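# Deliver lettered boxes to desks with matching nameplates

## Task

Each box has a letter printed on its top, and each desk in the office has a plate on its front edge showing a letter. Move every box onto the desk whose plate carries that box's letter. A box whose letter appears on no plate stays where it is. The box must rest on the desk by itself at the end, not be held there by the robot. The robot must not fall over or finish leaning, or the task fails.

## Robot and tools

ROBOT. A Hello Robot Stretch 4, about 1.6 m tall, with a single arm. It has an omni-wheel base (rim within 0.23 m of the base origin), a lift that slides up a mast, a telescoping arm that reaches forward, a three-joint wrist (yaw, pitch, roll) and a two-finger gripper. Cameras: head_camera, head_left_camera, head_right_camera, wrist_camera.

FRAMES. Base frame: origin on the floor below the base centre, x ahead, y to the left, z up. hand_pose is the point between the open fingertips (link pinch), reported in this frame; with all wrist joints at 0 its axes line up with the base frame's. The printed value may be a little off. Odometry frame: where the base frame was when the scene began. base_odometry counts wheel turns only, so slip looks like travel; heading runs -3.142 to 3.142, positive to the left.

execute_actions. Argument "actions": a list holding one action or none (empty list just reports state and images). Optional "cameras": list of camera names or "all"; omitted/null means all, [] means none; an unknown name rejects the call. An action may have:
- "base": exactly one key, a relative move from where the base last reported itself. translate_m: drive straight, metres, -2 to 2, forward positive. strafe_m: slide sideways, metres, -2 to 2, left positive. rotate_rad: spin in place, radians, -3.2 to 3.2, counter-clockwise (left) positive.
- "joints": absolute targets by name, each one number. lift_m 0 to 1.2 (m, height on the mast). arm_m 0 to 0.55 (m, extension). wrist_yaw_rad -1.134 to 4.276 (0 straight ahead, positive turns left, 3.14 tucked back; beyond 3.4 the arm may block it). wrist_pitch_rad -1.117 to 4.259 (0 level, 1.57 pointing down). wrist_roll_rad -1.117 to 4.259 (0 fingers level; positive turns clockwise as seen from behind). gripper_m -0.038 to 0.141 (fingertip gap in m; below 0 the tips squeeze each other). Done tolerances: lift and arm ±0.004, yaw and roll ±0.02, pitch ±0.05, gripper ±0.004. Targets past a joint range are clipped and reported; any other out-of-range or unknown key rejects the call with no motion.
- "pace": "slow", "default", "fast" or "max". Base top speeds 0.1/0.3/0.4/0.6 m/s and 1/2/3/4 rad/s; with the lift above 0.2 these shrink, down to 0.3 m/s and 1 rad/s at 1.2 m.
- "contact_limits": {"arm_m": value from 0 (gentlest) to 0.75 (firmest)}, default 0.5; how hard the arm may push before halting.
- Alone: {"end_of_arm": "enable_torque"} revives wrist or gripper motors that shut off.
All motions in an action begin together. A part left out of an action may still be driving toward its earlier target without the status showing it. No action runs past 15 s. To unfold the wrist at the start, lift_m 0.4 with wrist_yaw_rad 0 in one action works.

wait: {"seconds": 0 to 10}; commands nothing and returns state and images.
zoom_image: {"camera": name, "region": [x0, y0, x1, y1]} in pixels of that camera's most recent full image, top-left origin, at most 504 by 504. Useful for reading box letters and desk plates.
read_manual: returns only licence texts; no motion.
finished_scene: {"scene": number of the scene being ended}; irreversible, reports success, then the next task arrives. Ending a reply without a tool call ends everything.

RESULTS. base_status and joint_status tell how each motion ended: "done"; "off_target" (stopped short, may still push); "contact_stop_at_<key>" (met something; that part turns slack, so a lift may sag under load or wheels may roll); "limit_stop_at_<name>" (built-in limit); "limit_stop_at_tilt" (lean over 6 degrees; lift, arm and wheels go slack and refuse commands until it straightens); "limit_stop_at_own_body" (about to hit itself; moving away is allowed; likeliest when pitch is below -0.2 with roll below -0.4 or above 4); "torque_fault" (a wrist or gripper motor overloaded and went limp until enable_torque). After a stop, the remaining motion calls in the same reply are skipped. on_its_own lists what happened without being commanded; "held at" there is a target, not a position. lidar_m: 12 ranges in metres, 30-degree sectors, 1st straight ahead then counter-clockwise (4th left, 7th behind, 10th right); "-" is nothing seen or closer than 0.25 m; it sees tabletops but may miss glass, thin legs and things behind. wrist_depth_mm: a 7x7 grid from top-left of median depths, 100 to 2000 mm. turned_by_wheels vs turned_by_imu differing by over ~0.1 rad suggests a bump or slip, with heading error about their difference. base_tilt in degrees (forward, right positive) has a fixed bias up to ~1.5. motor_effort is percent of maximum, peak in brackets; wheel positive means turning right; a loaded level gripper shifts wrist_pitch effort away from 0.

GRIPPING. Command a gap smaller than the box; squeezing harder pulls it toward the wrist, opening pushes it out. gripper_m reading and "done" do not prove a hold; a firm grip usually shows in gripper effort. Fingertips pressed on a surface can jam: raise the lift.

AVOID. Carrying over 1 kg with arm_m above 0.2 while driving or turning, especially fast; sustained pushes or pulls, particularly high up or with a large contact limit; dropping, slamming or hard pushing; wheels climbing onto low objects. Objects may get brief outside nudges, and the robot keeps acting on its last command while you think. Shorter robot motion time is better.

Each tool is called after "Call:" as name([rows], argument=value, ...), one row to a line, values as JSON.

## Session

Call:
execute_actions(actions=[])

Scene clock: 0.00 s.
base_odometry: x=+0.000 y=+0.000 heading=+0.000 (m, m, rad; odometry frame)
turned_by_wheels: +0.000 (rad since the last result)
turned_by_imu: +0.000 (rad since the last result)
base_tilt: forward=-0.4 right=+0.3 (deg)
lidar_m: 1.46 0.92 0.77 0.76 0.87 1.45 1.48 1.13 0.93 0.93 1.04 1.44
base_status: not commanded
joint_positions: lift_m=+0.233 arm_m=+0.000 wrist_yaw_rad=+3.047 wrist_pitch_rad=-0.002 wrist_roll_rad=+0.000 gripper_m=+0.057
joint_status: not commanded
motor_effort: lift_m=+19 arm_m=+0 wrist_yaw_rad=+1 wrist_pitch_rad=-6 wrist_roll_rad=-2 gripper_m=-2 wheel_0=+0 wheel_1=+0 wheel_2=+0 (%)
hand_pose: x=-0.1084 y=+0.1142 z=+0.4115 quat_wxyz=(+0.047, +0.001, +0.000, +0.999) (m; base frame)
wrist_depth_mm: - 140 - - - - 1336 / 106 140 1661 1863 1808 1808 1336 / 113 141 268 - - 1983 1255 / 139 187 - - - 1983 1255 / 1366 1756 - - - 1863 1255 / 1229 1366 197 1430 193 1464 1255 / 946 878 1008 106 1042 960 1025
pictures: head_camera, head_left_camera, head_right_camera, wrist_camera
Images, in order (width x height): head_camera 420x560, head_left_camera 420x672, head_right_camera 420x672, wrist_camera 616x392.

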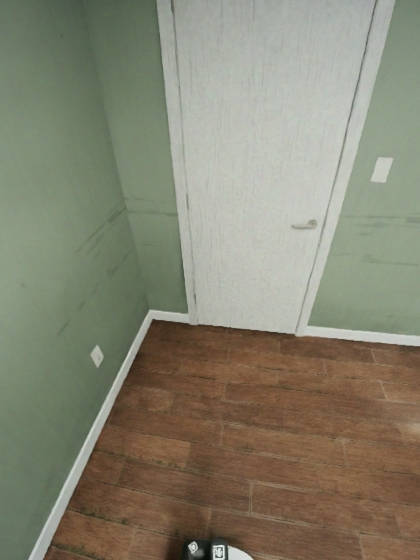

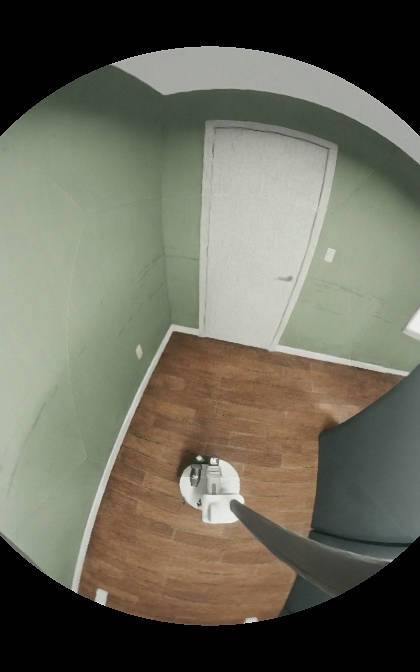

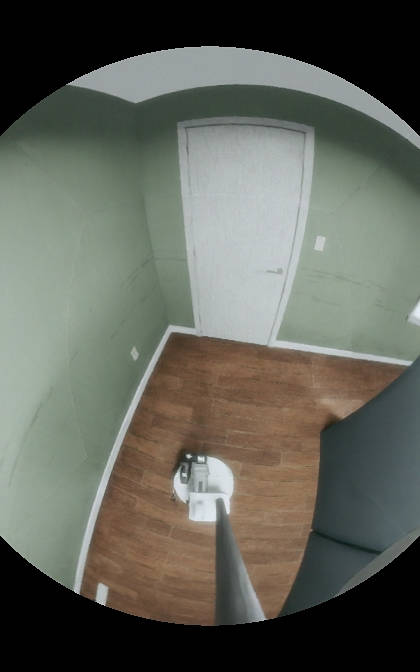

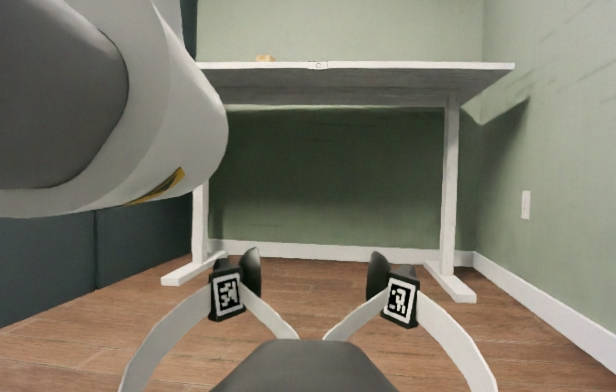

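Call:
zoom_image(camera="wrist_camera", region=[240, 40, 360, 90])

Region (240, 40, 360, 90) of wrist_camera's 616x392 image, scaled by 4.200; it fills the top 210 rows of this view, and the rest is white.

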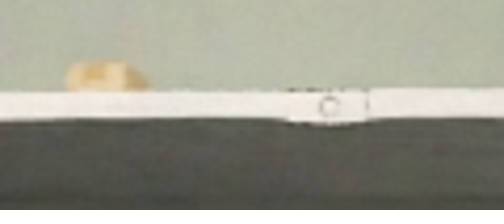

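Call:
execute_actions([
  {"base": {"rotate_rad": 2.9}, "joints": {"lift_m": 0.6, "wrist_yaw_rad": 0.0}, "pace": "max"},
], cameras=["head_camera", "wrist_camera"])

Scene clock: 26.70 s.
base_odometry: x=+0.000 y=+0.000 heading=+2.900 (m, m, rad; odometry frame)
turned_by_wheels: +2.900 (rad since the last result)
turned_by_imu: +2.915 (rad since the last result)
base_tilt: forward=-0.4 right=+0.3 (deg)
lidar_m: 1.45 1.39 0.98 0.91 0.95 1.56 1.45 1.20 0.83 0.78 0.80 1.07
base_status: done
joint_positions: lift_m=+0.600 arm_m=+0.000 wrist_yaw_rad=+0.000 wrist_pitch_rad=-0.002 wrist_roll_rad=+0.000 gripper_m=+0.057
joint_status: all done
motor_effort: lift_m=+21(24) arm_m=+0(0) wrist_yaw_rad=+0(6) wrist_pitch_rad=-6(8) wrist_roll_rad=-2(2) gripper_m=-2(1) wheel_0=+0(11) wheel_1=+2(5) wheel_2=+1(12) (%)
hand_pose: x=+0.4592 y=-0.0873 z=+0.7788 quat_wxyz=(+1.000, +0.000, -0.001, +0.000) (m; base frame)
wrist_depth_mm: 1576 1983 - - - 1499 1025 / 1576 - - - - 1430 1042 / 1537 1576 1537 - - 1366 1008 / 1576 - - - - 1430 1008 / 1661 - - - - 1430 1025 / 1618 - 196 - 193 1308 991 / 1537 1618 1756 106 1756 1229 991
pictures: head_camera, wrist_camera
Images, in order (width x height): head_camera 420x560, wrist_camera 616x392.

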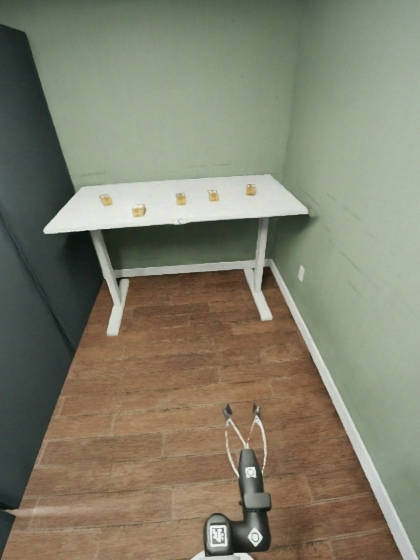

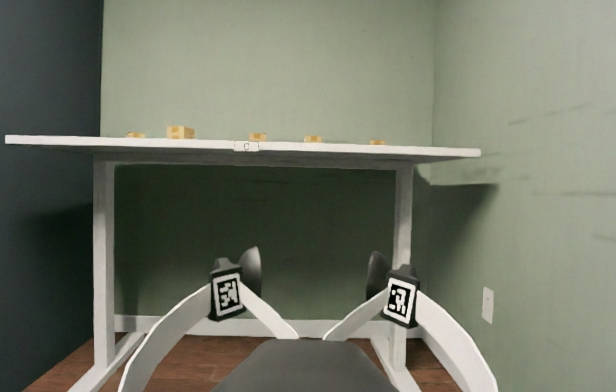

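Call:
zoom_image(camera="wrist_camera", region=[210, 125, 290, 165])

Call:
zoom_image(camera="head_camera", region=[90, 180, 190, 225])

Call:
zoom_image(camera="head_camera", region=[170, 175, 270, 220])

Region (210, 125, 290, 165) of wrist_camera's 616x392 image, scaled by 6.300.

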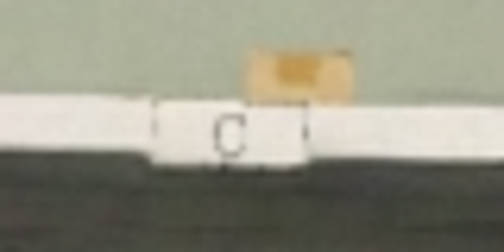

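Region (90, 180, 190, 225) of head_camera's 420x560 image, scaled by 5.040, with more detail than that image has; it fills the top 227 rows of this view, and the rest is white.

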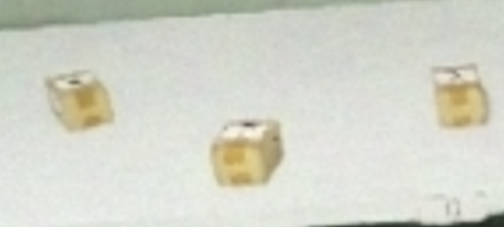

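Region (170, 175, 270, 220) of head_camera's 420x560 image, scaled by 5.040, with more detail than that image has; it fills the top 227 rows of this view, and the rest is white.

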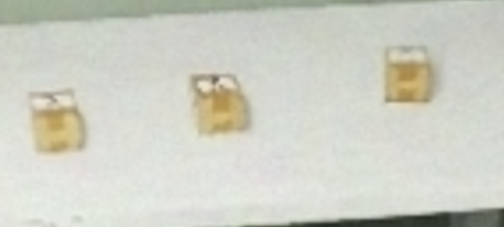

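Call:
execute_actions([
  {"base": {"rotate_rad": 0.06}, "joints": {"lift_m": 0.45, "wrist_pitch_rad": 1.57}, "pace": "max"},
], cameras=[])

Call:
execute_actions([
  {"base": {"translate_m": -1.02}, "pace": "max"},
], cameras=["head_left_camera", "wrist_camera"])

Scene clock: 36.47 s.
base_odometry: x=+0.000 y=+0.000 heading=+2.960 (m, m, rad; odometry frame)
turned_by_wheels: +0.060 (rad since the last result)
turned_by_imu: +0.061 (rad since the last result)
base_tilt: forward=-0.4 right=+0.3 (deg)
lidar_m: 1.46 1.32 0.97 0.91 0.98 1.51 1.46 1.13 0.81 0.78 0.81 1.15
base_status: done
joint_positions: lift_m=+0.450 arm_m=+0.000 wrist_yaw_rad=+0.000 wrist_pitch_rad=+1.570 wrist_roll_rad=+0.000 gripper_m=+0.057
joint_status: all done
motor_effort: lift_m=+17(19) arm_m=+0(0) wrist_yaw_rad=+2(1) wrist_pitch_rad=+0(2) wrist_roll_rad=-2(2) gripper_m=-1(3) wheel_0=+0(3) wheel_1=+0(1) wheel_2=+0(4) (%)
hand_pose: x=+0.1710 y=-0.0874 z=+0.3399 quat_wxyz=(+0.708, +0.000, +0.707, +0.000) (m; base frame)
wrist_depth_mm: 564 564 564 564 554 544 544 / 569 564 564 559 559 554 554 / 569 569 569 564 554 549 549 / 580 569 418 559 569 559 559 / 580 364 353 353 569 554 559 / 580 359 197 351 193 564 554 / 362 359 359 106 364 569 569
pictures: none
No camera images: the call's "cameras" was empty. Leave "cameras" out to get every camera's image.

Scene clock: 39.97 s.
base_odometry: x=+1.003 y=-0.184 heading=+2.961 (m, m, rad; odometry frame)
turned_by_wheels: +0.000 (rad since the last result)
turned_by_imu: +0.006 (rad since the last result)
base_tilt: forward=-0.4 right=+0.3 (deg)
lidar_m: 2.48 1.32 1.06 1.74 0.62 0.45 0.45 0.48 0.69 0.77 0.81 1.12
base_status: done
joint_positions: lift_m=+0.450 arm_m=+0.000 wrist_yaw_rad=+0.000 wrist_pitch_rad=+1.570 wrist_roll_rad=+0.000 gripper_m=+0.057
joint_status: not commanded
motor_effort: lift_m=+18(18) arm_m=+0(0) wrist_yaw_rad=+1(2) wrist_pitch_rad=+0(2) wrist_roll_rad=-2(2) gripper_m=-2(3) wheel_0=+1(8) wheel_1=+2(8) wheel_2=+0(12) (%)
hand_pose: x=+0.1709 y=-0.0874 z=+0.3399 quat_wxyz=(+0.707, +0.000, +0.707, +0.000) (m; base frame)
wrist_depth_mm: 564 559 554 559 549 549 544 / 569 569 564 554 549 554 549 / 574 569 564 564 559 554 554 / 574 574 413 564 559 554 554 / 574 362 353 351 569 559 559 / 585 355 196 353 193 564 564 / 364 359 359 106 362 569 564
pictures: head_left_camera, wrist_camera
Images, in order (width x height): head_left_camera 420x672, wrist_camera 616x392.

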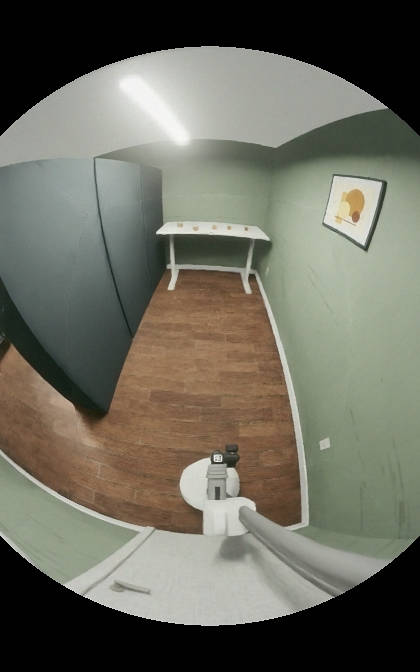

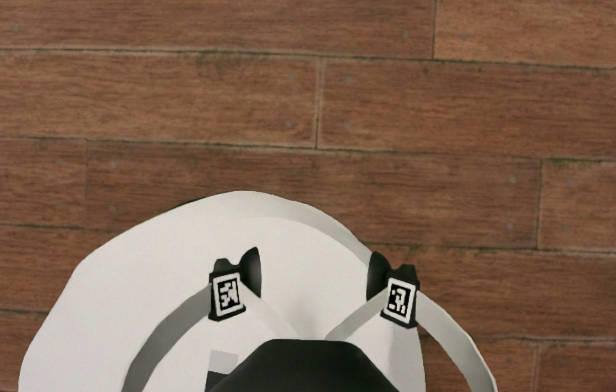

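Call:
execute_actions([
  {"base": {"strafe_m": 1.9}, "pace": "max"},
], cameras=["head_camera", "head_left_camera"])

Scene clock: 48.13 s.
base_odometry: x=+0.661 y=-2.053 heading=+2.960 (m, m, rad; odometry frame)
turned_by_wheels: +0.000 (rad since the last result)
turned_by_imu: +0.010 (rad since the last result)
base_tilt: forward=-0.4 right=+0.3 (deg)
lidar_m: 2.10 1.78 1.33 1.34 0.55 0.40 0.38 0.43 0.63 1.81 0.72 0.70
base_status: done
joint_positions: lift_m=+0.450 arm_m=+0.000 wrist_yaw_rad=+0.000 wrist_pitch_rad=+1.570 wrist_roll_rad=+0.000 gripper_m=+0.057
joint_status: not commanded
motor_effort: lift_m=+19(19) arm_m=+0(0) wrist_yaw_rad=+1(2) wrist_pitch_rad=+0(2) wrist_roll_rad=-2(2) gripper_m=-3(2) wheel_0=+1(13) wheel_1=-1(11) wheel_2=-1(2) (%)
hand_pose: x=+0.1709 y=-0.0874 z=+0.3397 quat_wxyz=(+0.707, +0.000, +0.707, +0.000) (m; base frame)
wrist_depth_mm: 564 559 559 554 554 554 549 / 569 574 564 564 554 544 544 / 574 569 559 569 559 554 549 / 574 569 413 564 559 559 554 / 580 362 353 353 564 564 554 / 585 357 197 351 193 564 564 / 364 357 357 106 362 564 564
pictures: head_camera, head_left_camera
Images, in order (width x height): head_camera 420x560, head_left_camera 420x672.

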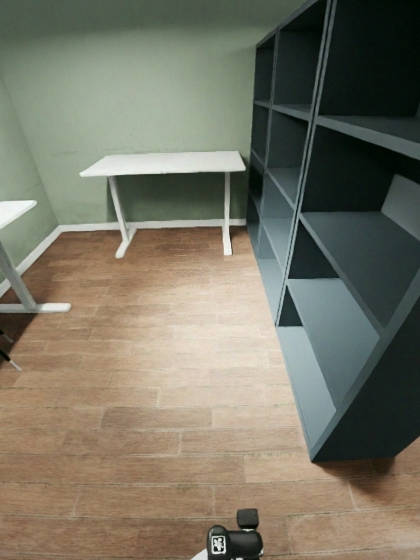

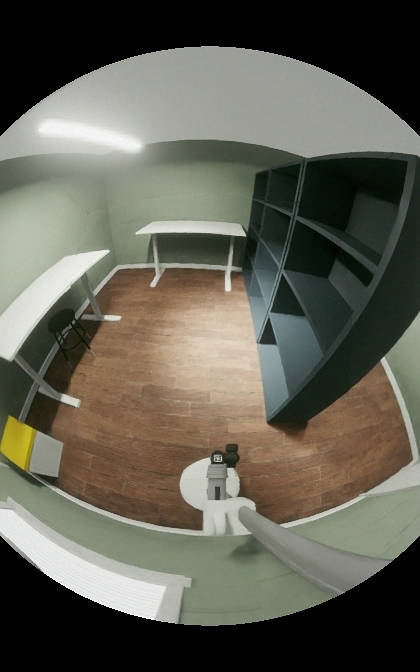

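Call:
execute_actions([
  {"base": {"translate_m": 0.5}, "joints": {"arm_m": 0.55, "lift_m": 0.7, "wrist_pitch_rad": 0.0, "wrist_yaw_rad": 0.4}, "pace": "max"},
], cameras=["wrist_camera"])

Scene clock: 55.00 s.
base_odometry: x=+0.169 y=-1.963 heading=+2.960 (m, m, rad; odometry frame)
turned_by_wheels: +0.000 (rad since the last result)
turned_by_imu: -0.001 (rad since the last result)
base_tilt: forward=-0.4 right=+0.3 (deg)
lidar_m: 2.01 1.75 1.31 1.26 1.24 0.92 0.90 0.97 1.38 0.50 0.52 0.74
base_status: done
joint_positions: lift_m=+0.700 arm_m=+0.548 wrist_yaw_rad=+0.400 wrist_pitch_rad=+0.002 wrist_roll_rad=+0.000 gripper_m=+0.057
joint_status: all done
motor_effort: lift_m=+20(23) arm_m=+9(10) wrist_yaw_rad=+1(10) wrist_pitch_rad=-7(11) wrist_roll_rad=-2(2) gripper_m=-1(3) wheel_0=+0(5) wheel_1=-2(3) wheel_2=+1(12) (%)
hand_pose: x=+1.0189 y=+0.0319 z=+0.8776 quat_wxyz=(+0.980, +0.000, +0.001, +0.199) (m; base frame)
wrist_depth_mm: - - - - 1921 1756 1661 / - - - - - 1921 1708 / - - - - - 1808 1708 / - - - - - 1863 1618 / - - - - - 1863 1618 / - - 196 - 193 1921 1661 / 1863 1808 1863 106 1863 1808 1708
pictures: wrist_camera
Images, in order (width x height): wrist_camera 616x392.

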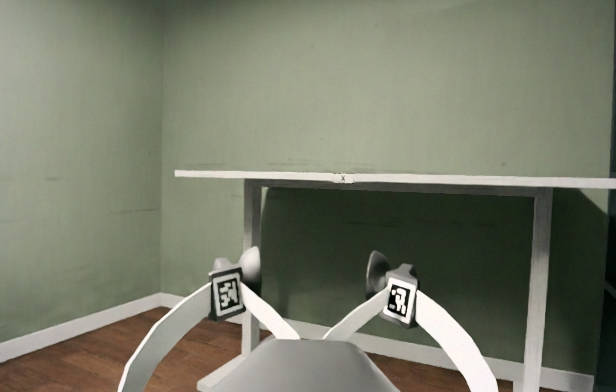

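Call:
zoom_image(camera="wrist_camera", region=[310, 160, 380, 200])

Call:
execute_actions([
  {"joints": {"wrist_yaw_rad": 1.65}, "pace": "max"},
], cameras=["wrist_camera"])

Region (310, 160, 380, 200) of wrist_camera's 616x392 image, scaled by 7.200; it fills the top 288 rows of this view, and the rest is white.

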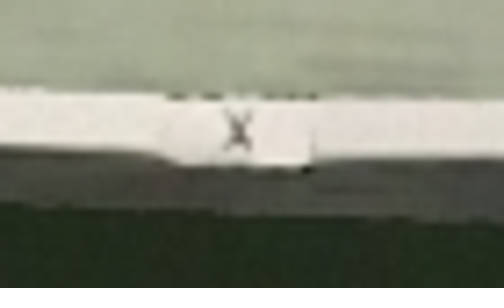

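Scene clock: 59.37 s.
base_odometry: x=+0.169 y=-1.963 heading=+2.960 (m, m, rad; odometry frame)
turned_by_wheels: +0.000 (rad since the last result)
turned_by_imu: +0.001 (rad since the last result)
base_tilt: forward=-0.4 right=+0.3 (deg)
lidar_m: 2.03 1.76 1.30 1.26 1.24 0.91 0.89 0.98 1.38 0.49 0.52 0.74
base_status: not commanded
joint_positions: lift_m=+0.700 arm_m=+0.548 wrist_yaw_rad=+1.650 wrist_pitch_rad=+0.002 wrist_roll_rad=+0.000 gripper_m=+0.057
joint_status: all done
motor_effort: lift_m=+19(20) arm_m=+8(9) wrist_yaw_rad=+3(6) wrist_pitch_rad=-5(8) wrist_roll_rad=-2(2) gripper_m=-2(4) wheel_0=+1(1) wheel_1=-1(2) wheel_2=+1(1) (%)
hand_pose: x=+0.7836 y=+0.2945 z=+0.8776 quat_wxyz=(+0.679, -0.001, +0.001, +0.734) (m; base frame)
wrist_depth_mm: - - - 1983 1983 1921 1808 / - - - - 1983 1863 1808 / - - - 1983 - 1863 1863 / - - - - 1983 1921 1921 / - - - - 1863 1808 1756 / 1661 - 196 1708 193 1863 1808 / 1661 1661 1921 106 1983 1808 1921
pictures: wrist_camera
Images, in order (width x height): wrist_camera 616x392.

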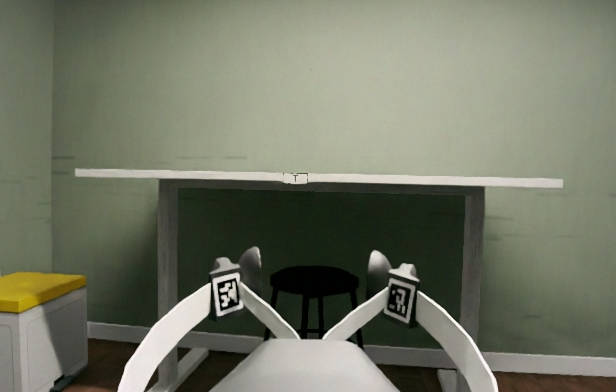

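Call:
zoom_image(camera="wrist_camera", region=[260, 160, 330, 200])

Call:
execute_actions([
  {"base": {"translate_m": -0.48}, "joints": {"arm_m": 0.0, "lift_m": 0.45, "wrist_pitch_rad": 1.57, "wrist_yaw_rad": 0.0, "gripper_m": 0.13}, "pace": "max"},
], cameras=["head_right_camera"])

Region (260, 160, 330, 200) of wrist_camera's 616x392 image, scaled by 7.200; it fills the top 288 rows of this view, and the rest is white.

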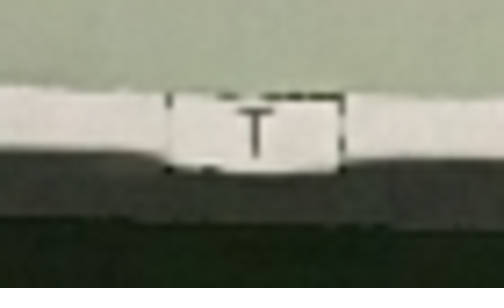

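Scene clock: 64.90 s.
base_odometry: x=+0.641 y=-2.050 heading=+2.961 (m, m, rad; odometry frame)
turned_by_wheels: +0.000 (rad since the last result)
turned_by_imu: +0.004 (rad since the last result)
base_tilt: forward=-0.4 right=+0.3 (deg)
lidar_m: 2.13 1.79 1.32 1.35 0.59 0.42 0.42 0.47 0.65 1.90 0.72 0.71
base_status: done
joint_positions: lift_m=+0.450 arm_m=+0.002 wrist_yaw_rad=+0.000 wrist_pitch_rad=+1.570 wrist_roll_rad=+0.000 gripper_m=+0.130
joint_status: all done
motor_effort: lift_m=+18(20) arm_m=-9(8) wrist_yaw_rad=+2(6) wrist_pitch_rad=-1(3) wrist_roll_rad=-3(2) gripper_m=+0(4) wheel_0=-1(5) wheel_1=+1(6) wheel_2=+1(12) (%)
hand_pose: x=+0.1726 y=-0.0874 z=+0.3398 quat_wxyz=(+0.707, +0.000, +0.707, +0.000) (m; base frame)
wrist_depth_mm: 564 559 554 554 554 544 544 / 564 564 559 554 554 554 544 / 569 569 564 559 559 559 549 / 580 569 569 559 564 559 559 / 580 359 351 353 569 554 554 / 580 357 353 353 353 205 559 / 364 359 357 106 359 564 569
pictures: head_right_camera
Images, in order (width x height): head_right_camera 420x672.

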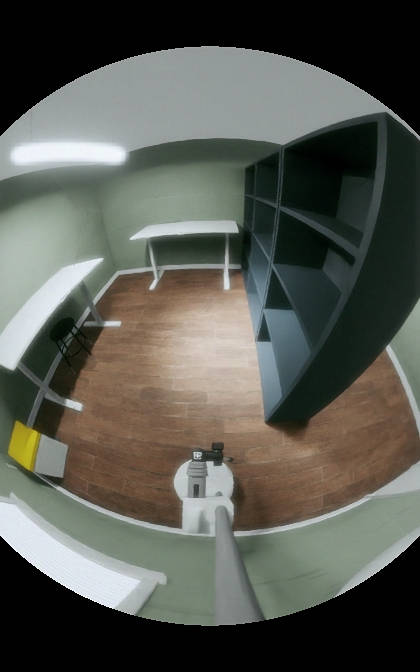

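Call:
execute_actions([
  {"base": {"strafe_m": -1.8}, "pace": "max"},
], cameras=["head_camera"])

Scene clock: 72.17 s.
base_odometry: x=+0.965 y=-0.279 heading=+2.961 (m, m, rad; odometry frame)
turned_by_wheels: +0.000 (rad since the last result)
turned_by_imu: -0.003 (rad since the last result)
base_tilt: forward=-0.5 right=+0.3 (deg)
lidar_m: 2.45 1.18 0.97 1.78 0.70 0.45 0.46 0.49 0.67 0.87 0.91 1.26
base_status: done
joint_positions: lift_m=+0.450 arm_m=+0.001 wrist_yaw_rad=+0.000 wrist_pitch_rad=+1.570 wrist_roll_rad=+0.000 gripper_m=+0.130
joint_status: not commanded
motor_effort: lift_m=+19(19) arm_m=-8(9) wrist_yaw_rad=+2(2) wrist_pitch_rad=-1(3) wrist_roll_rad=-2(2) gripper_m=+0(0) wheel_0=+0(14) wheel_1=+0(14) wheel_2=+2(2) (%)
hand_pose: x=+0.1726 y=-0.0874 z=+0.3397 quat_wxyz=(+0.707, +0.000, +0.707, +0.000) (m; base frame)
wrist_depth_mm: 569 569 559 554 554 554 544 / 569 569 564 559 554 549 549 / 580 569 569 559 559 544 554 / 580 569 442 564 564 559 559 / 580 359 353 353 559 559 559 / 591 357 353 351 353 204 564 / 364 359 355 106 362 574 564
pictures: head_camera
Images, in order (width x height): head_camera 420x560.

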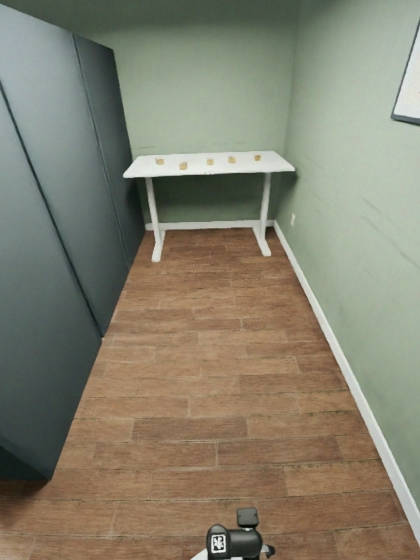

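Call:
execute_actions([
  {"base": {"translate_m": 2.0}, "joints": {"lift_m": 1.05}, "pace": "max"},
], cameras=["head_camera"])

Scene clock: 80.53 s.
base_odometry: x=-1.002 y=+0.081 heading=+2.960 (m, m, rad; odometry frame)
turned_by_wheels: +0.000 (rad since the last result)
turned_by_imu: -0.009 (rad since the last result)
base_tilt: forward=-0.4 right=+0.3 (deg)
lidar_m: 0.45 0.47 0.64 0.80 0.86 1.16 2.46 1.25 0.94 0.90 0.67 0.47
base_status: done
joint_positions: lift_m=+1.050 arm_m=+0.001 wrist_yaw_rad=+0.000 wrist_pitch_rad=+1.570 wrist_roll_rad=+0.000 gripper_m=+0.130
joint_status: all done
motor_effort: lift_m=+20(27) arm_m=-9(8) wrist_yaw_rad=+2(1) wrist_pitch_rad=-2(3) wrist_roll_rad=-2(2) gripper_m=+0(1) wheel_0=+0(4) wheel_1=+0(6) wheel_2=-2(12) (%)
hand_pose: x=+0.1726 y=-0.0874 z=+0.9396 quat_wxyz=(+0.707, +0.000, +0.707, +0.000) (m; base frame)
wrist_depth_mm: 1182 1182 1160 1138 1160 1138 1160 / 1182 1160 1182 1138 1160 1160 1138 / 1160 1182 1160 1160 1160 1138 1138 / 1182 1160 1205 1118 1138 1138 1160 / 1182 1182 960 946 1182 1182 1160 / 1182 1182 946 976 1182 206 1160 / 1205 1205 1229 106 1205 1160 1182
pictures: head_camera
Images, in order (width x height): head_camera 420x560.

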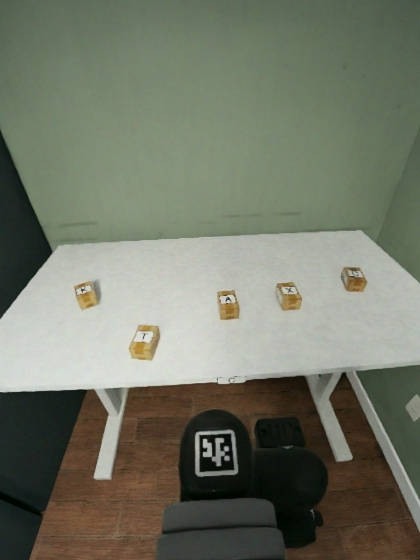

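Call:
zoom_image(camera="head_camera", region=[60, 270, 250, 370])

Call:
zoom_image(camera="head_camera", region=[210, 255, 380, 330])

Region (60, 270, 250, 370) of head_camera's 420x560 image, scaled by 2.653, with more detail than that image has; it fills the top 265 rows of this view, and the rest is white.

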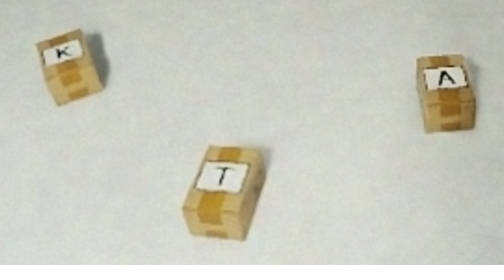

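Region (210, 255, 380, 330) of head_camera's 420x560 image, scaled by 2.965, with more detail than that image has; it fills the top 222 rows of this view, and the rest is white.

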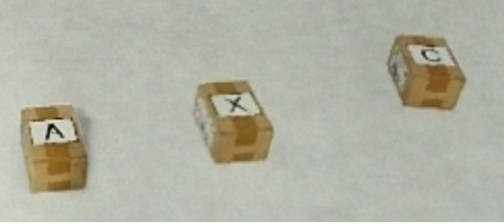

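Call:
execute_actions([
  {"base": {"strafe_m": 0.26}, "joints": {"lift_m": 1.2, "arm_m": 0.2, "wrist_roll_rad": 0.13}, "pace": "fast"},
], cameras=["wrist_camera"])

Scene clock: 101.50 s.
base_odometry: x=-1.049 y=-0.175 heading=+2.960 (m, m, rad; odometry frame)
turned_by_wheels: +0.000 (rad since the last result)
turned_by_imu: +0.002 (rad since the last result)
base_tilt: forward=-0.4 right=+0.3 (deg)
lidar_m: 0.45 0.47 0.57 0.55 0.58 0.81 2.46 1.65 1.21 1.16 0.67 0.48
base_status: done
joint_positions: lift_m=+1.200 arm_m=+0.198 wrist_yaw_rad=+0.000 wrist_pitch_rad=+1.570 wrist_roll_rad=+0.130 gripper_m=+0.130
joint_status: all done
motor_effort: lift_m=+21(22) arm_m=+9(11) wrist_yaw_rad=+1(2) wrist_pitch_rad=+1(0) wrist_roll_rad=-1(2) gripper_m=-1(0) wheel_0=+0(9) wheel_1=-3(13) wheel_2=-2(1) (%)
hand_pose: x=+0.3696 y=-0.0874 z=+1.0895 quat_wxyz=(+0.706, +0.046, +0.705, -0.046) (m; base frame)
wrist_depth_mm: 362 359 362 309 351 351 345 / 362 362 362 355 355 351 355 / 366 364 362 362 1308 1281 1281 / 904 1336 1308 1308 1308 1308 1308 / 931 1229 1366 1308 1308 1308 1281 / 878 1078 1138 1160 1308 204 1308 / 866 1205 1366 106 1336 1308 1308
pictures: wrist_camera
Images, in order (width x height): wrist_camera 616x392.

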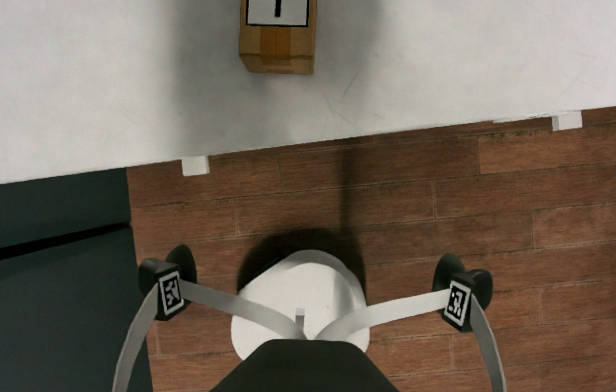

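Call:
execute_actions([
  {"joints": {"lift_m": 1.17, "arm_m": 0.39}, "pace": "fast"},
], cameras=["wrist_camera"])

Scene clock: 109.23 s.
base_odometry: x=-1.049 y=-0.175 heading=+2.960 (m, m, rad; odometry frame)
turned_by_wheels: +0.000 (rad since the last result)
turned_by_imu: +0.001 (rad since the last result)
base_tilt: forward=-0.4 right=+0.3 (deg)
lidar_m: 0.44 0.46 0.58 0.55 0.58 0.81 2.45 1.68 1.23 1.17 0.67 0.47
base_status: not commanded
joint_positions: lift_m=+1.170 arm_m=+0.388 wrist_yaw_rad=+0.000 wrist_pitch_rad=+1.570 wrist_roll_rad=+0.130 gripper_m=+0.130
joint_status: all done
motor_effort: lift_m=+17(24) arm_m=+9(10) wrist_yaw_rad=+1(1) wrist_pitch_rad=-1(2) wrist_roll_rad=-1(1) gripper_m=+0(1) wheel_0=+1(0) wheel_1=-3(3) wheel_2=-1(1) (%)
hand_pose: x=+0.5596 y=-0.0874 z=+1.0599 quat_wxyz=(+0.706, +0.046, +0.705, -0.046) (m; base frame)
wrist_depth_mm: 330 329 329 325 325 320 303 / 336 334 330 327 327 324 324 / 336 336 329 329 329 327 325 / 340 336 334 283 329 327 329 / 342 338 334 283 332 329 327 / 343 340 336 287 330 204 329 / 343 343 340 106 1308 1308 1281
pictures: wrist_camera
Images, in order (width x height): wrist_camera 616x392.

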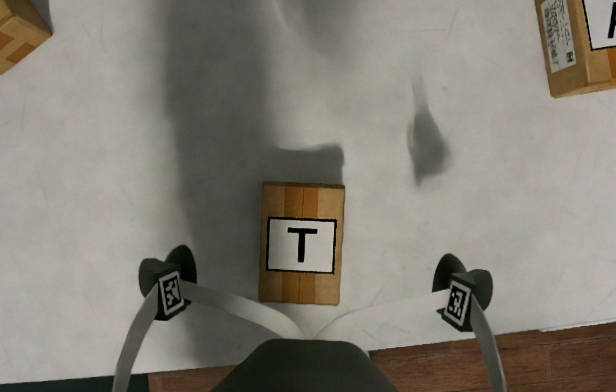

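Call:
execute_actions([
  {"base": {"strafe_m": 0.009}, "joints": {"lift_m": 1.092}},
], cameras=["wrist_camera"])

Call:
execute_actions([
  {"joints": {"gripper_m": 0.02}},
], cameras=["wrist_camera"])

Scene clock: 113.10 s.
base_odometry: x=-1.051 y=-0.184 heading=+2.960 (m, m, rad; odometry frame)
turned_by_wheels: +0.000 (rad since the last result)
turned_by_imu: +0.001 (rad since the last result)
base_tilt: forward=-0.4 right=+0.3 (deg)
lidar_m: 0.44 0.45 0.55 0.54 0.56 0.80 2.46 1.67 1.23 1.17 0.65 0.48
base_status: done
joint_positions: lift_m=+1.092 arm_m=+0.388 wrist_yaw_rad=+0.000 wrist_pitch_rad=+1.570 wrist_roll_rad=+0.130 gripper_m=+0.130
joint_status: all done
motor_effort: lift_m=+16(22) arm_m=+9(8) wrist_yaw_rad=+1(1) wrist_pitch_rad=+0(0) wrist_roll_rad=-1(1) gripper_m=-1(0) wheel_0=+1(7) wheel_1=+0(8) wheel_2=-1(1) (%)
hand_pose: x=+0.5596 y=-0.0874 z=+0.9820 quat_wxyz=(+0.706, +0.046, +0.705, -0.046) (m; base frame)
wrist_depth_mm: 256 252 251 250 249 248 244 / 256 253 253 251 250 249 246 / 257 254 254 251 251 249 250 / 259 256 255 205 253 250 248 / 262 258 257 205 252 252 250 / 260 262 257 206 255 206 253 / 264 260 259 106 256 255 253
pictures: wrist_camera
Images, in order (width x height): wrist_camera 616x392.

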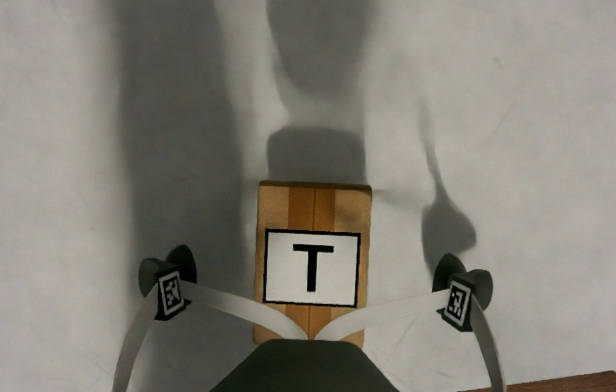

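Scene clock: 115.10 s.
base_odometry: x=-1.051 y=-0.184 heading=+2.960 (m, m, rad; odometry frame)
turned_by_wheels: +0.000 (rad since the last result)
turned_by_imu: +0.000 (rad since the last result)
base_tilt: forward=-0.4 right=+0.3 (deg)
lidar_m: 0.45 0.47 0.56 0.54 0.56 0.79 2.46 1.68 1.22 1.17 0.66 0.49
base_status: not commanded
joint_positions: lift_m=+1.092 arm_m=+0.388 wrist_yaw_rad=+0.000 wrist_pitch_rad=+1.570 wrist_roll_rad=+0.130 gripper_m=+0.020
joint_status: all done
motor_effort: lift_m=+16(16) arm_m=+9(8) wrist_yaw_rad=+2(1) wrist_pitch_rad=-2(0) wrist_roll_rad=-1(1) gripper_m=-18(20) wheel_0=+1(1) wheel_1=+0(0) wheel_2=-1(1) (%)
hand_pose: x=+0.5596 y=-0.0874 z=+0.9820 quat_wxyz=(+0.706, +0.046, +0.705, -0.046) (m; base frame)
wrist_depth_mm: 253 252 251 250 247 247 245 / 256 254 251 250 249 248 245 / 257 255 253 252 250 249 248 / 257 257 255 193 252 249 248 / 260 258 256 193 254 252 250 / 262 260 187 195 189 252 253 / 264 260 260 106 255 254 254
pictures: wrist_camera
Images, in order (width x height): wrist_camera 616x392.

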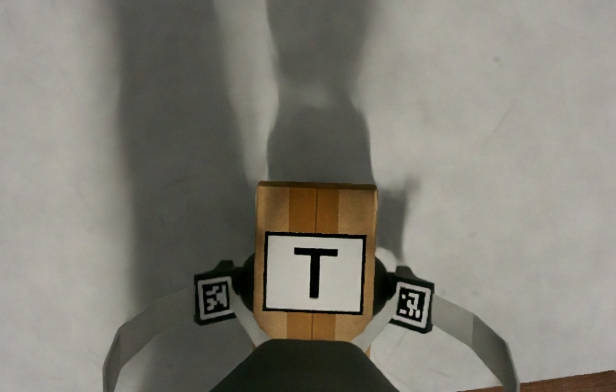

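Call:
execute_actions([
  {"base": {"translate_m": -0.15}, "joints": {"lift_m": 1.12, "arm_m": 0.0, "wrist_roll_rad": 0.0}, "pace": "fast"},
], cameras=[])

Call:
execute_actions([
  {"base": {"translate_m": -0.25}, "joints": {"lift_m": 0.43}, "pace": "max"},
], cameras=["wrist_camera"])

Call:
execute_actions([
  {"base": {"translate_m": -1.6}, "pace": "max"},
], cameras=["head_left_camera"])

Scene clock: 124.87 s.
base_odometry: x=-0.903 y=-0.211 heading=+2.960 (m, m, rad; odometry frame)
turned_by_wheels: +0.000 (rad since the last result)
turned_by_imu: +0.002 (rad since the last result)
base_tilt: forward=-0.4 right=+0.3 (deg)
lidar_m: 0.59 0.62 0.57 0.54 0.56 0.80 2.31 1.66 1.22 1.16 0.87 0.63
base_status: done
joint_positions: lift_m=+1.120 arm_m=+0.002 wrist_yaw_rad=+0.000 wrist_pitch_rad=+1.570 wrist_roll_rad=+0.000 gripper_m=+0.020
joint_status: all done
motor_effort: lift_m=+22(18) arm_m=-9(9) wrist_yaw_rad=+3(1) wrist_pitch_rad=-1(1) wrist_roll_rad=-2(5) gripper_m=-18(19) wheel_0=+0(3) wheel_1=-1(10) wheel_2=+0(8) (%)
hand_pose: x=+0.1726 y=-0.0874 z=+1.0095 quat_wxyz=(+0.707, +0.000, +0.707, +0.000) (m; base frame)
wrist_depth_mm: 878 1229 1229 1205 1205 1182 1205 / 917 1229 1205 1229 1205 1182 1205 / 917 1255 1229 1205 1229 1229 1229 / 904 1229 1255 193 1229 1205 1229 / 904 1229 1042 193 1205 1205 1205 / 917 1205 188 193 189 1205 1255 / 931 1255 1281 106 1255 1255 1255
pictures: none
No camera images: the call's "cameras" was empty. Leave "cameras" out to get every camera's image.

Scene clock: 127.10 s.
base_odometry: x=-0.657 y=-0.256 heading=+2.960 (m, m, rad; odometry frame)
turned_by_wheels: +0.000 (rad since the last result)
turned_by_imu: +0.002 (rad since the last result)
base_tilt: forward=-0.4 right=+0.3 (deg)
lidar_m: 0.84 0.79 0.56 0.55 0.57 0.80 2.05 1.67 1.21 1.16 1.22 0.88
base_status: done
joint_positions: lift_m=+0.430 arm_m=+0.002 wrist_yaw_rad=+0.000 wrist_pitch_rad=+1.570 wrist_roll_rad=+0.000 gripper_m=+0.020
joint_status: all done
motor_effort: lift_m=+18(25) arm_m=-9(9) wrist_yaw_rad=+2(2) wrist_pitch_rad=+0(1) wrist_roll_rad=-2(2) gripper_m=-19(20) wheel_0=+0(6) wheel_1=+0(8) wheel_2=+0(9) (%)
hand_pose: x=+0.1726 y=-0.0874 z=+0.3199 quat_wxyz=(+0.707, +0.000, +0.707, +0.000) (m; base frame)
wrist_depth_mm: 544 544 539 535 530 535 525 / 549 544 544 535 535 530 525 / 549 544 544 539 539 535 530 / 554 549 399 191 535 535 535 / 559 342 336 193 539 544 539 / 349 336 188 193 189 544 539 / 342 340 340 106 340 549 539
pictures: wrist_camera
Images, in order (width x height): wrist_camera 616x392.

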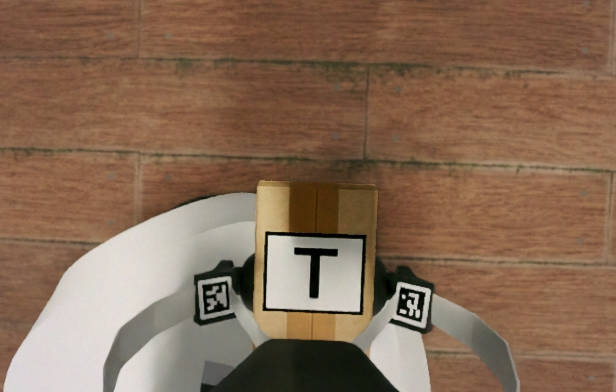

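Scene clock: 131.67 s.
base_odometry: x=+0.916 y=-0.546 heading=+2.960 (m, m, rad; odometry frame)
turned_by_wheels: +0.000 (rad since the last result)
turned_by_imu: +0.009 (rad since the last result)
base_tilt: forward=-0.4 right=+0.3 (deg)
lidar_m: 2.11 0.80 0.75 1.69 0.69 0.50 0.42 0.44 0.68 1.14 1.20 1.63
base_status: done
joint_positions: lift_m=+0.430 arm_m=+0.002 wrist_yaw_rad=+0.000 wrist_pitch_rad=+1.570 wrist_roll_rad=+0.000 gripper_m=+0.020
joint_status: not commanded
motor_effort: lift_m=+18(18) arm_m=-9(9) wrist_yaw_rad=+1(2) wrist_pitch_rad=-2(4) wrist_roll_rad=-2(2) gripper_m=-19(19) wheel_0=+0(7) wheel_1=-1(8) wheel_2=+1(12) (%)
hand_pose: x=+0.1726 y=-0.0874 z=+0.3198 quat_wxyz=(+0.707, +0.000, +0.707, +0.000) (m; base frame)
wrist_depth_mm: 544 544 544 535 521 530 525 / 549 549 539 539 539 525 525 / 544 544 549 539 539 535 535 / 559 554 394 193 544 535 535 / 554 342 334 193 539 539 535 / 349 340 189 194 190 544 539 / 342 342 338 106 340 559 539
pictures: head_left_camera
Images, in order (width x height): head_left_camera 420x672.

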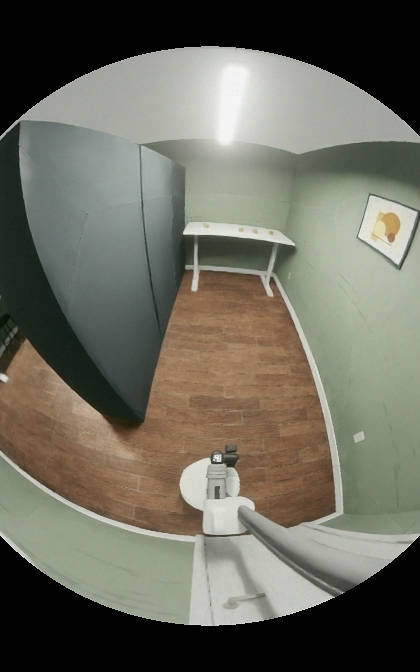

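Call:
execute_actions([
  {"base": {"strafe_m": 2.0}, "pace": "max"},
], cameras=["head_left_camera"])

Scene clock: 141.17 s.
base_odometry: x=+0.555 y=-2.513 heading=+2.960 (m, m, rad; odometry frame)
turned_by_wheels: +0.000 (rad since the last result)
turned_by_imu: +0.008 (rad since the last result)
base_tilt: forward=-0.4 right=+0.3 (deg)
lidar_m: 2.51 1.11 0.88 0.88 0.55 0.41 0.39 0.42 0.66 1.94 1.08 1.40
base_status: done
joint_positions: lift_m=+0.430 arm_m=+0.001 wrist_yaw_rad=+0.000 wrist_pitch_rad=+1.570 wrist_roll_rad=+0.000 gripper_m=+0.020
joint_status: not commanded
motor_effort: lift_m=+19(20) arm_m=-9(9) wrist_yaw_rad=+2(2) wrist_pitch_rad=-3(3) wrist_roll_rad=-2(2) gripper_m=-19(21) wheel_0=+0(12) wheel_1=-1(16) wheel_2=+1(0) (%)
hand_pose: x=+0.1726 y=-0.0874 z=+0.3197 quat_wxyz=(+0.707, +0.000, +0.707, +0.000) (m; base frame)
wrist_depth_mm: 539 544 535 535 530 530 521 / 549 549 544 544 535 530 530 / 554 544 539 535 539 535 535 / 559 559 392 193 535 539 535 / 564 340 334 192 544 539 535 / 351 340 187 193 190 539 539 / 342 342 334 106 340 549 535
pictures: head_left_camera
Images, in order (width x height): head_left_camera 420x672.

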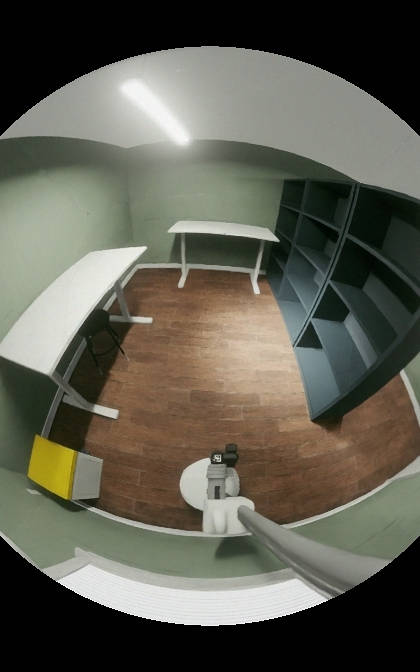

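Call:
execute_actions([
  {"base": {"rotate_rad": 1.06}, "joints": {"lift_m": 1.18}, "pace": "max"},
], cameras=["head_left_camera"])

Call:
execute_actions([
  {"base": {"translate_m": 0.48}, "joints": {"arm_m": 0.53}, "pace": "fast"},
], cameras=["head_left_camera", "wrist_camera"])

Scene clock: 149.00 s.
base_odometry: x=+0.555 y=-2.513 heading=-2.263 (m, m, rad; odometry frame)
turned_by_wheels: +1.060 (rad since the last result)
turned_by_imu: +1.066 (rad since the last result)
base_tilt: forward=-0.4 right=+0.3 (deg)
lidar_m: 0.88 0.88 0.55 0.41 0.39 0.43 0.65 2.15 1.10 1.42 2.53 1.12
base_status: done
joint_positions: lift_m=+1.180 arm_m=+0.001 wrist_yaw_rad=+0.000 wrist_pitch_rad=+1.570 wrist_roll_rad=+0.000 gripper_m=+0.020
joint_status: all done
motor_effort: lift_m=+21(26) arm_m=-9(8) wrist_yaw_rad=+1(2) wrist_pitch_rad=+0(1) wrist_roll_rad=-2(2) gripper_m=-19(18) wheel_0=+0(6) wheel_1=+2(7) wheel_2=+0(9) (%)
hand_pose: x=+0.1726 y=-0.0874 z=+1.0696 quat_wxyz=(+0.707, +0.000, +0.707, +0.000) (m; base frame)
wrist_depth_mm: 1138 1255 1308 1255 1336 1308 1255 / 1229 1308 1308 1255 1308 1308 1281 / 1098 1308 1308 1308 1281 1255 1255 / 976 1336 1336 192 1281 1281 1255 / 891 1229 1098 193 1308 1281 1281 / 820 976 187 195 189 1281 1308 / 741 960 1281 106 1308 1308 1281
pictures: head_left_camera
Images, in order (width x height): head_left_camera 420x672.

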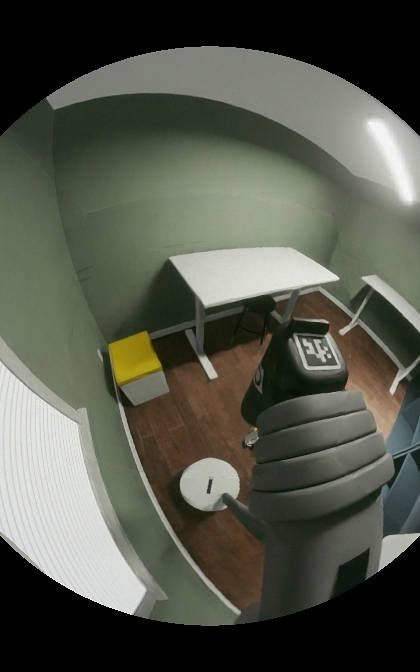

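Scene clock: 152.07 s.
base_odometry: x=+0.249 y=-2.882 heading=-2.263 (m, m, rad; odometry frame)
turned_by_wheels: +0.000 (rad since the last result)
turned_by_imu: -0.002 (rad since the last result)
base_tilt: forward=-0.4 right=+0.3 (deg)
lidar_m: 0.41 0.57 0.51 0.67 0.62 0.65 0.93 1.41 1.44 2.05 1.29 0.55
base_status: done
joint_positions: lift_m=+1.180 arm_m=+0.528 wrist_yaw_rad=+0.000 wrist_pitch_rad=+1.570 wrist_roll_rad=+0.000 gripper_m=+0.020
joint_status: all done
motor_effort: lift_m=+21(21) arm_m=+8(10) wrist_yaw_rad=+1(2) wrist_pitch_rad=+0(2) wrist_roll_rad=-1(3) gripper_m=-19(20) wheel_0=-1(3) wheel_1=-1(2) wheel_2=+1(8) (%)
hand_pose: x=+0.6997 y=-0.0874 z=+1.0696 quat_wxyz=(+0.707, +0.000, +0.707, +0.000) (m; base frame)
wrist_depth_mm: 340 340 338 336 334 330 327 / 343 342 340 336 336 334 334 / 345 345 342 340 338 336 332 / 345 347 347 193 338 336 334 / 349 349 345 193 340 342 338 / 351 351 186 193 190 338 340 / 355 349 347 106 347 345 1308
pictures: head_left_camera, wrist_camera
Images, in order (width x height): head_left_camera 420x672, wrist_camera 616x392.

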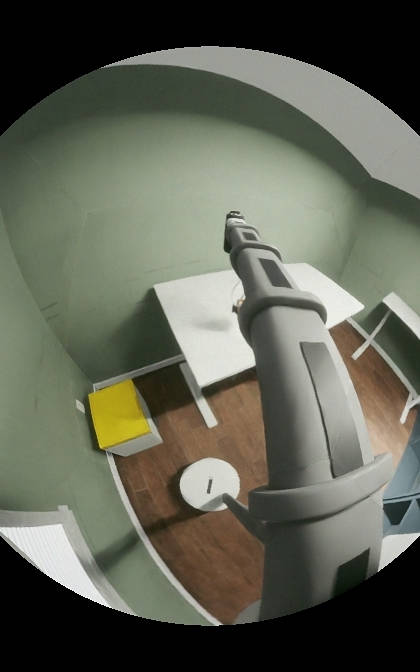

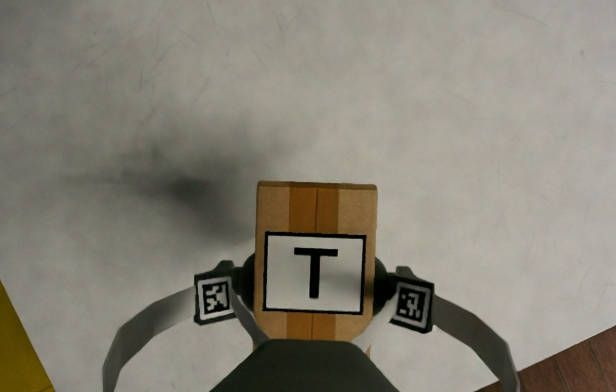

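Call:
execute_actions([
  {"joints": {"lift_m": 1.092}},
], cameras=[])

Call:
execute_actions([
  {"joints": {"gripper_m": 0.10}},
], cameras=["wrist_camera"])

Scene clock: 159.07 s.
base_odometry: x=+0.249 y=-2.882 heading=-2.263 (m, m, rad; odometry frame)
turned_by_wheels: +0.000 (rad since the last result)
turned_by_imu: +0.001 (rad since the last result)
base_tilt: forward=-0.5 right=+0.3 (deg)
lidar_m: 0.40 0.60 0.50 0.67 0.62 0.66 0.95 1.41 1.45 2.06 1.28 0.55
base_status: not commanded
joint_positions: lift_m=+1.092 arm_m=+0.528 wrist_yaw_rad=+0.000 wrist_pitch_rad=+1.570 wrist_roll_rad=+0.000 gripper_m=+0.020
joint_status: all done
motor_effort: lift_m=+17(18) arm_m=+8(8) wrist_yaw_rad=+1(1) wrist_pitch_rad=+0(1) wrist_roll_rad=-2(1) gripper_m=-18(18) wheel_0=-1(1) wheel_1=-1(1) wheel_2=+1(1) (%)
hand_pose: x=+0.6996 y=-0.0874 z=+0.9819 quat_wxyz=(+0.707, +0.000, +0.707, +0.000) (m; base frame)
wrist_depth_mm: 254 252 252 249 248 244 244 / 256 254 252 251 250 247 246 / 257 257 253 251 249 249 248 / 258 256 254 193 251 249 249 / 259 258 255 193 253 252 250 / 263 258 187 194 190 252 252 / 263 262 260 106 256 255 253
pictures: none
No camera images: the call's "cameras" was empty. Leave "cameras" out to get every camera's image.

Scene clock: 160.70 s.
base_odometry: x=+0.249 y=-2.882 heading=-2.263 (m, m, rad; odometry frame)
turned_by_wheels: +0.000 (rad since the last result)
turned_by_imu: +0.000 (rad since the last result)
base_tilt: forward=-0.4 right=+0.3 (deg)
lidar_m: 0.42 0.59 0.49 0.65 0.61 0.66 0.95 1.40 1.45 2.04 1.29 0.55
base_status: not commanded
joint_positions: lift_m=+1.092 arm_m=+0.528 wrist_yaw_rad=+0.000 wrist_pitch_rad=+1.570 wrist_roll_rad=+0.000 gripper_m=+0.100
joint_status: all done
motor_effort: lift_m=+17(17) arm_m=+8(8) wrist_yaw_rad=+1(1) wrist_pitch_rad=-1(2) wrist_roll_rad=-2(2) gripper_m=-2(20) wheel_0=-1(1) wheel_1=-1(1) wheel_2=+1(1) (%)
hand_pose: x=+0.6996 y=-0.0874 z=+0.9819 quat_wxyz=(+0.707, +0.000, +0.707, +0.000) (m; base frame)
wrist_depth_mm: 255 253 252 249 248 246 245 / 257 254 253 252 250 247 246 / 257 255 254 252 252 250 248 / 260 256 255 204 252 251 248 / 260 259 256 204 254 252 251 / 262 260 207 206 204 253 252 / 262 262 260 106 255 254 253
pictures: wrist_camera
Images, in order (width x height): wrist_camera 616x392.

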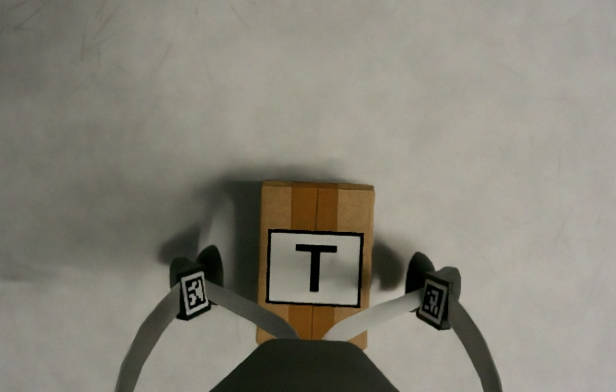

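Call:
execute_actions([
  {"base": {"translate_m": -0.45}, "joints": {"lift_m": 1.15, "arm_m": 0.0, "gripper_m": 0.13}, "pace": "fast"},
], cameras=[])

Call:
execute_actions([
  {"base": {"rotate_rad": -1.085}, "joints": {"lift_m": 0.42}, "pace": "max"},
], cameras=["head_left_camera"])

Scene clock: 167.30 s.
base_odometry: x=+0.536 y=-2.536 heading=-2.263 (m, m, rad; odometry frame)
turned_by_wheels: +0.000 (rad since the last result)
turned_by_imu: +0.003 (rad since the last result)
base_tilt: forward=-0.4 right=+0.3 (deg)
lidar_m: 0.86 0.85 0.57 0.42 0.41 0.44 0.66 2.02 1.11 1.47 2.53 1.10
base_status: done
joint_positions: lift_m=+1.150 arm_m=+0.002 wrist_yaw_rad=+0.000 wrist_pitch_rad=+1.570 wrist_roll_rad=+0.000 gripper_m=+0.130
joint_status: all done
motor_effort: lift_m=+21(25) arm_m=-9(10) wrist_yaw_rad=+3(1) wrist_pitch_rad=-2(2) wrist_roll_rad=-2(2) gripper_m=+0(3) wheel_0=-1(6) wheel_1=-1(6) wheel_2=-1(8) (%)
hand_pose: x=+0.1726 y=-0.0874 z=+1.0395 quat_wxyz=(+0.707, +0.000, +0.707, +0.000) (m; base frame)
wrist_depth_mm: 1060 1229 1255 1281 1255 1229 1229 / 1205 1255 1255 1281 1205 1229 1229 / 1098 1281 1281 1229 1255 1205 1205 / 976 1281 1255 1118 1255 1229 1255 / 904 1182 1060 1042 1281 1255 1281 / 831 946 1060 1060 1255 206 1255 / 768 976 1308 106 1281 1281 1255
pictures: none
No camera images: the call's "cameras" was empty. Leave "cameras" out to get every camera's image.

Scene clock: 169.60 s.
base_odometry: x=+0.536 y=-2.536 heading=+2.935 (m, m, rad; odometry frame)
turned_by_wheels: -1.085 (rad since the last result)
turned_by_imu: -1.089 (rad since the last result)
base_tilt: forward=-0.4 right=+0.3 (deg)
lidar_m: 2.51 1.11 0.85 0.83 0.62 0.43 0.40 0.43 0.66 1.82 1.09 1.41
base_status: done
joint_positions: lift_m=+0.420 arm_m=+0.002 wrist_yaw_rad=+0.000 wrist_pitch_rad=+1.570 wrist_roll_rad=+0.000 gripper_m=+0.130
joint_status: all done
motor_effort: lift_m=+18(17) arm_m=-8(9) wrist_yaw_rad=+2(2) wrist_pitch_rad=-3(2) wrist_roll_rad=-2(2) gripper_m=+0(2) wheel_0=+2(6) wheel_1=+1(6) wheel_2=+1(6) (%)
hand_pose: x=+0.1727 y=-0.0874 z=+0.3098 quat_wxyz=(+0.707, +0.000, +0.707, +0.000) (m; base frame)
wrist_depth_mm: 535 539 525 525 521 517 517 / 539 535 530 525 525 521 525 / 535 539 535 525 530 525 517 / 549 539 413 535 530 530 521 / 549 330 324 325 535 530 525 / 336 327 324 324 324 205 535 / 332 329 329 106 330 539 535
pictures: head_left_camera
Images, in order (width x height): head_left_camera 420x672.

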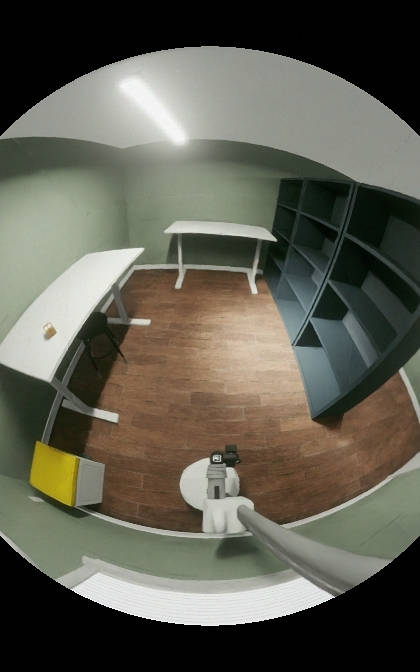

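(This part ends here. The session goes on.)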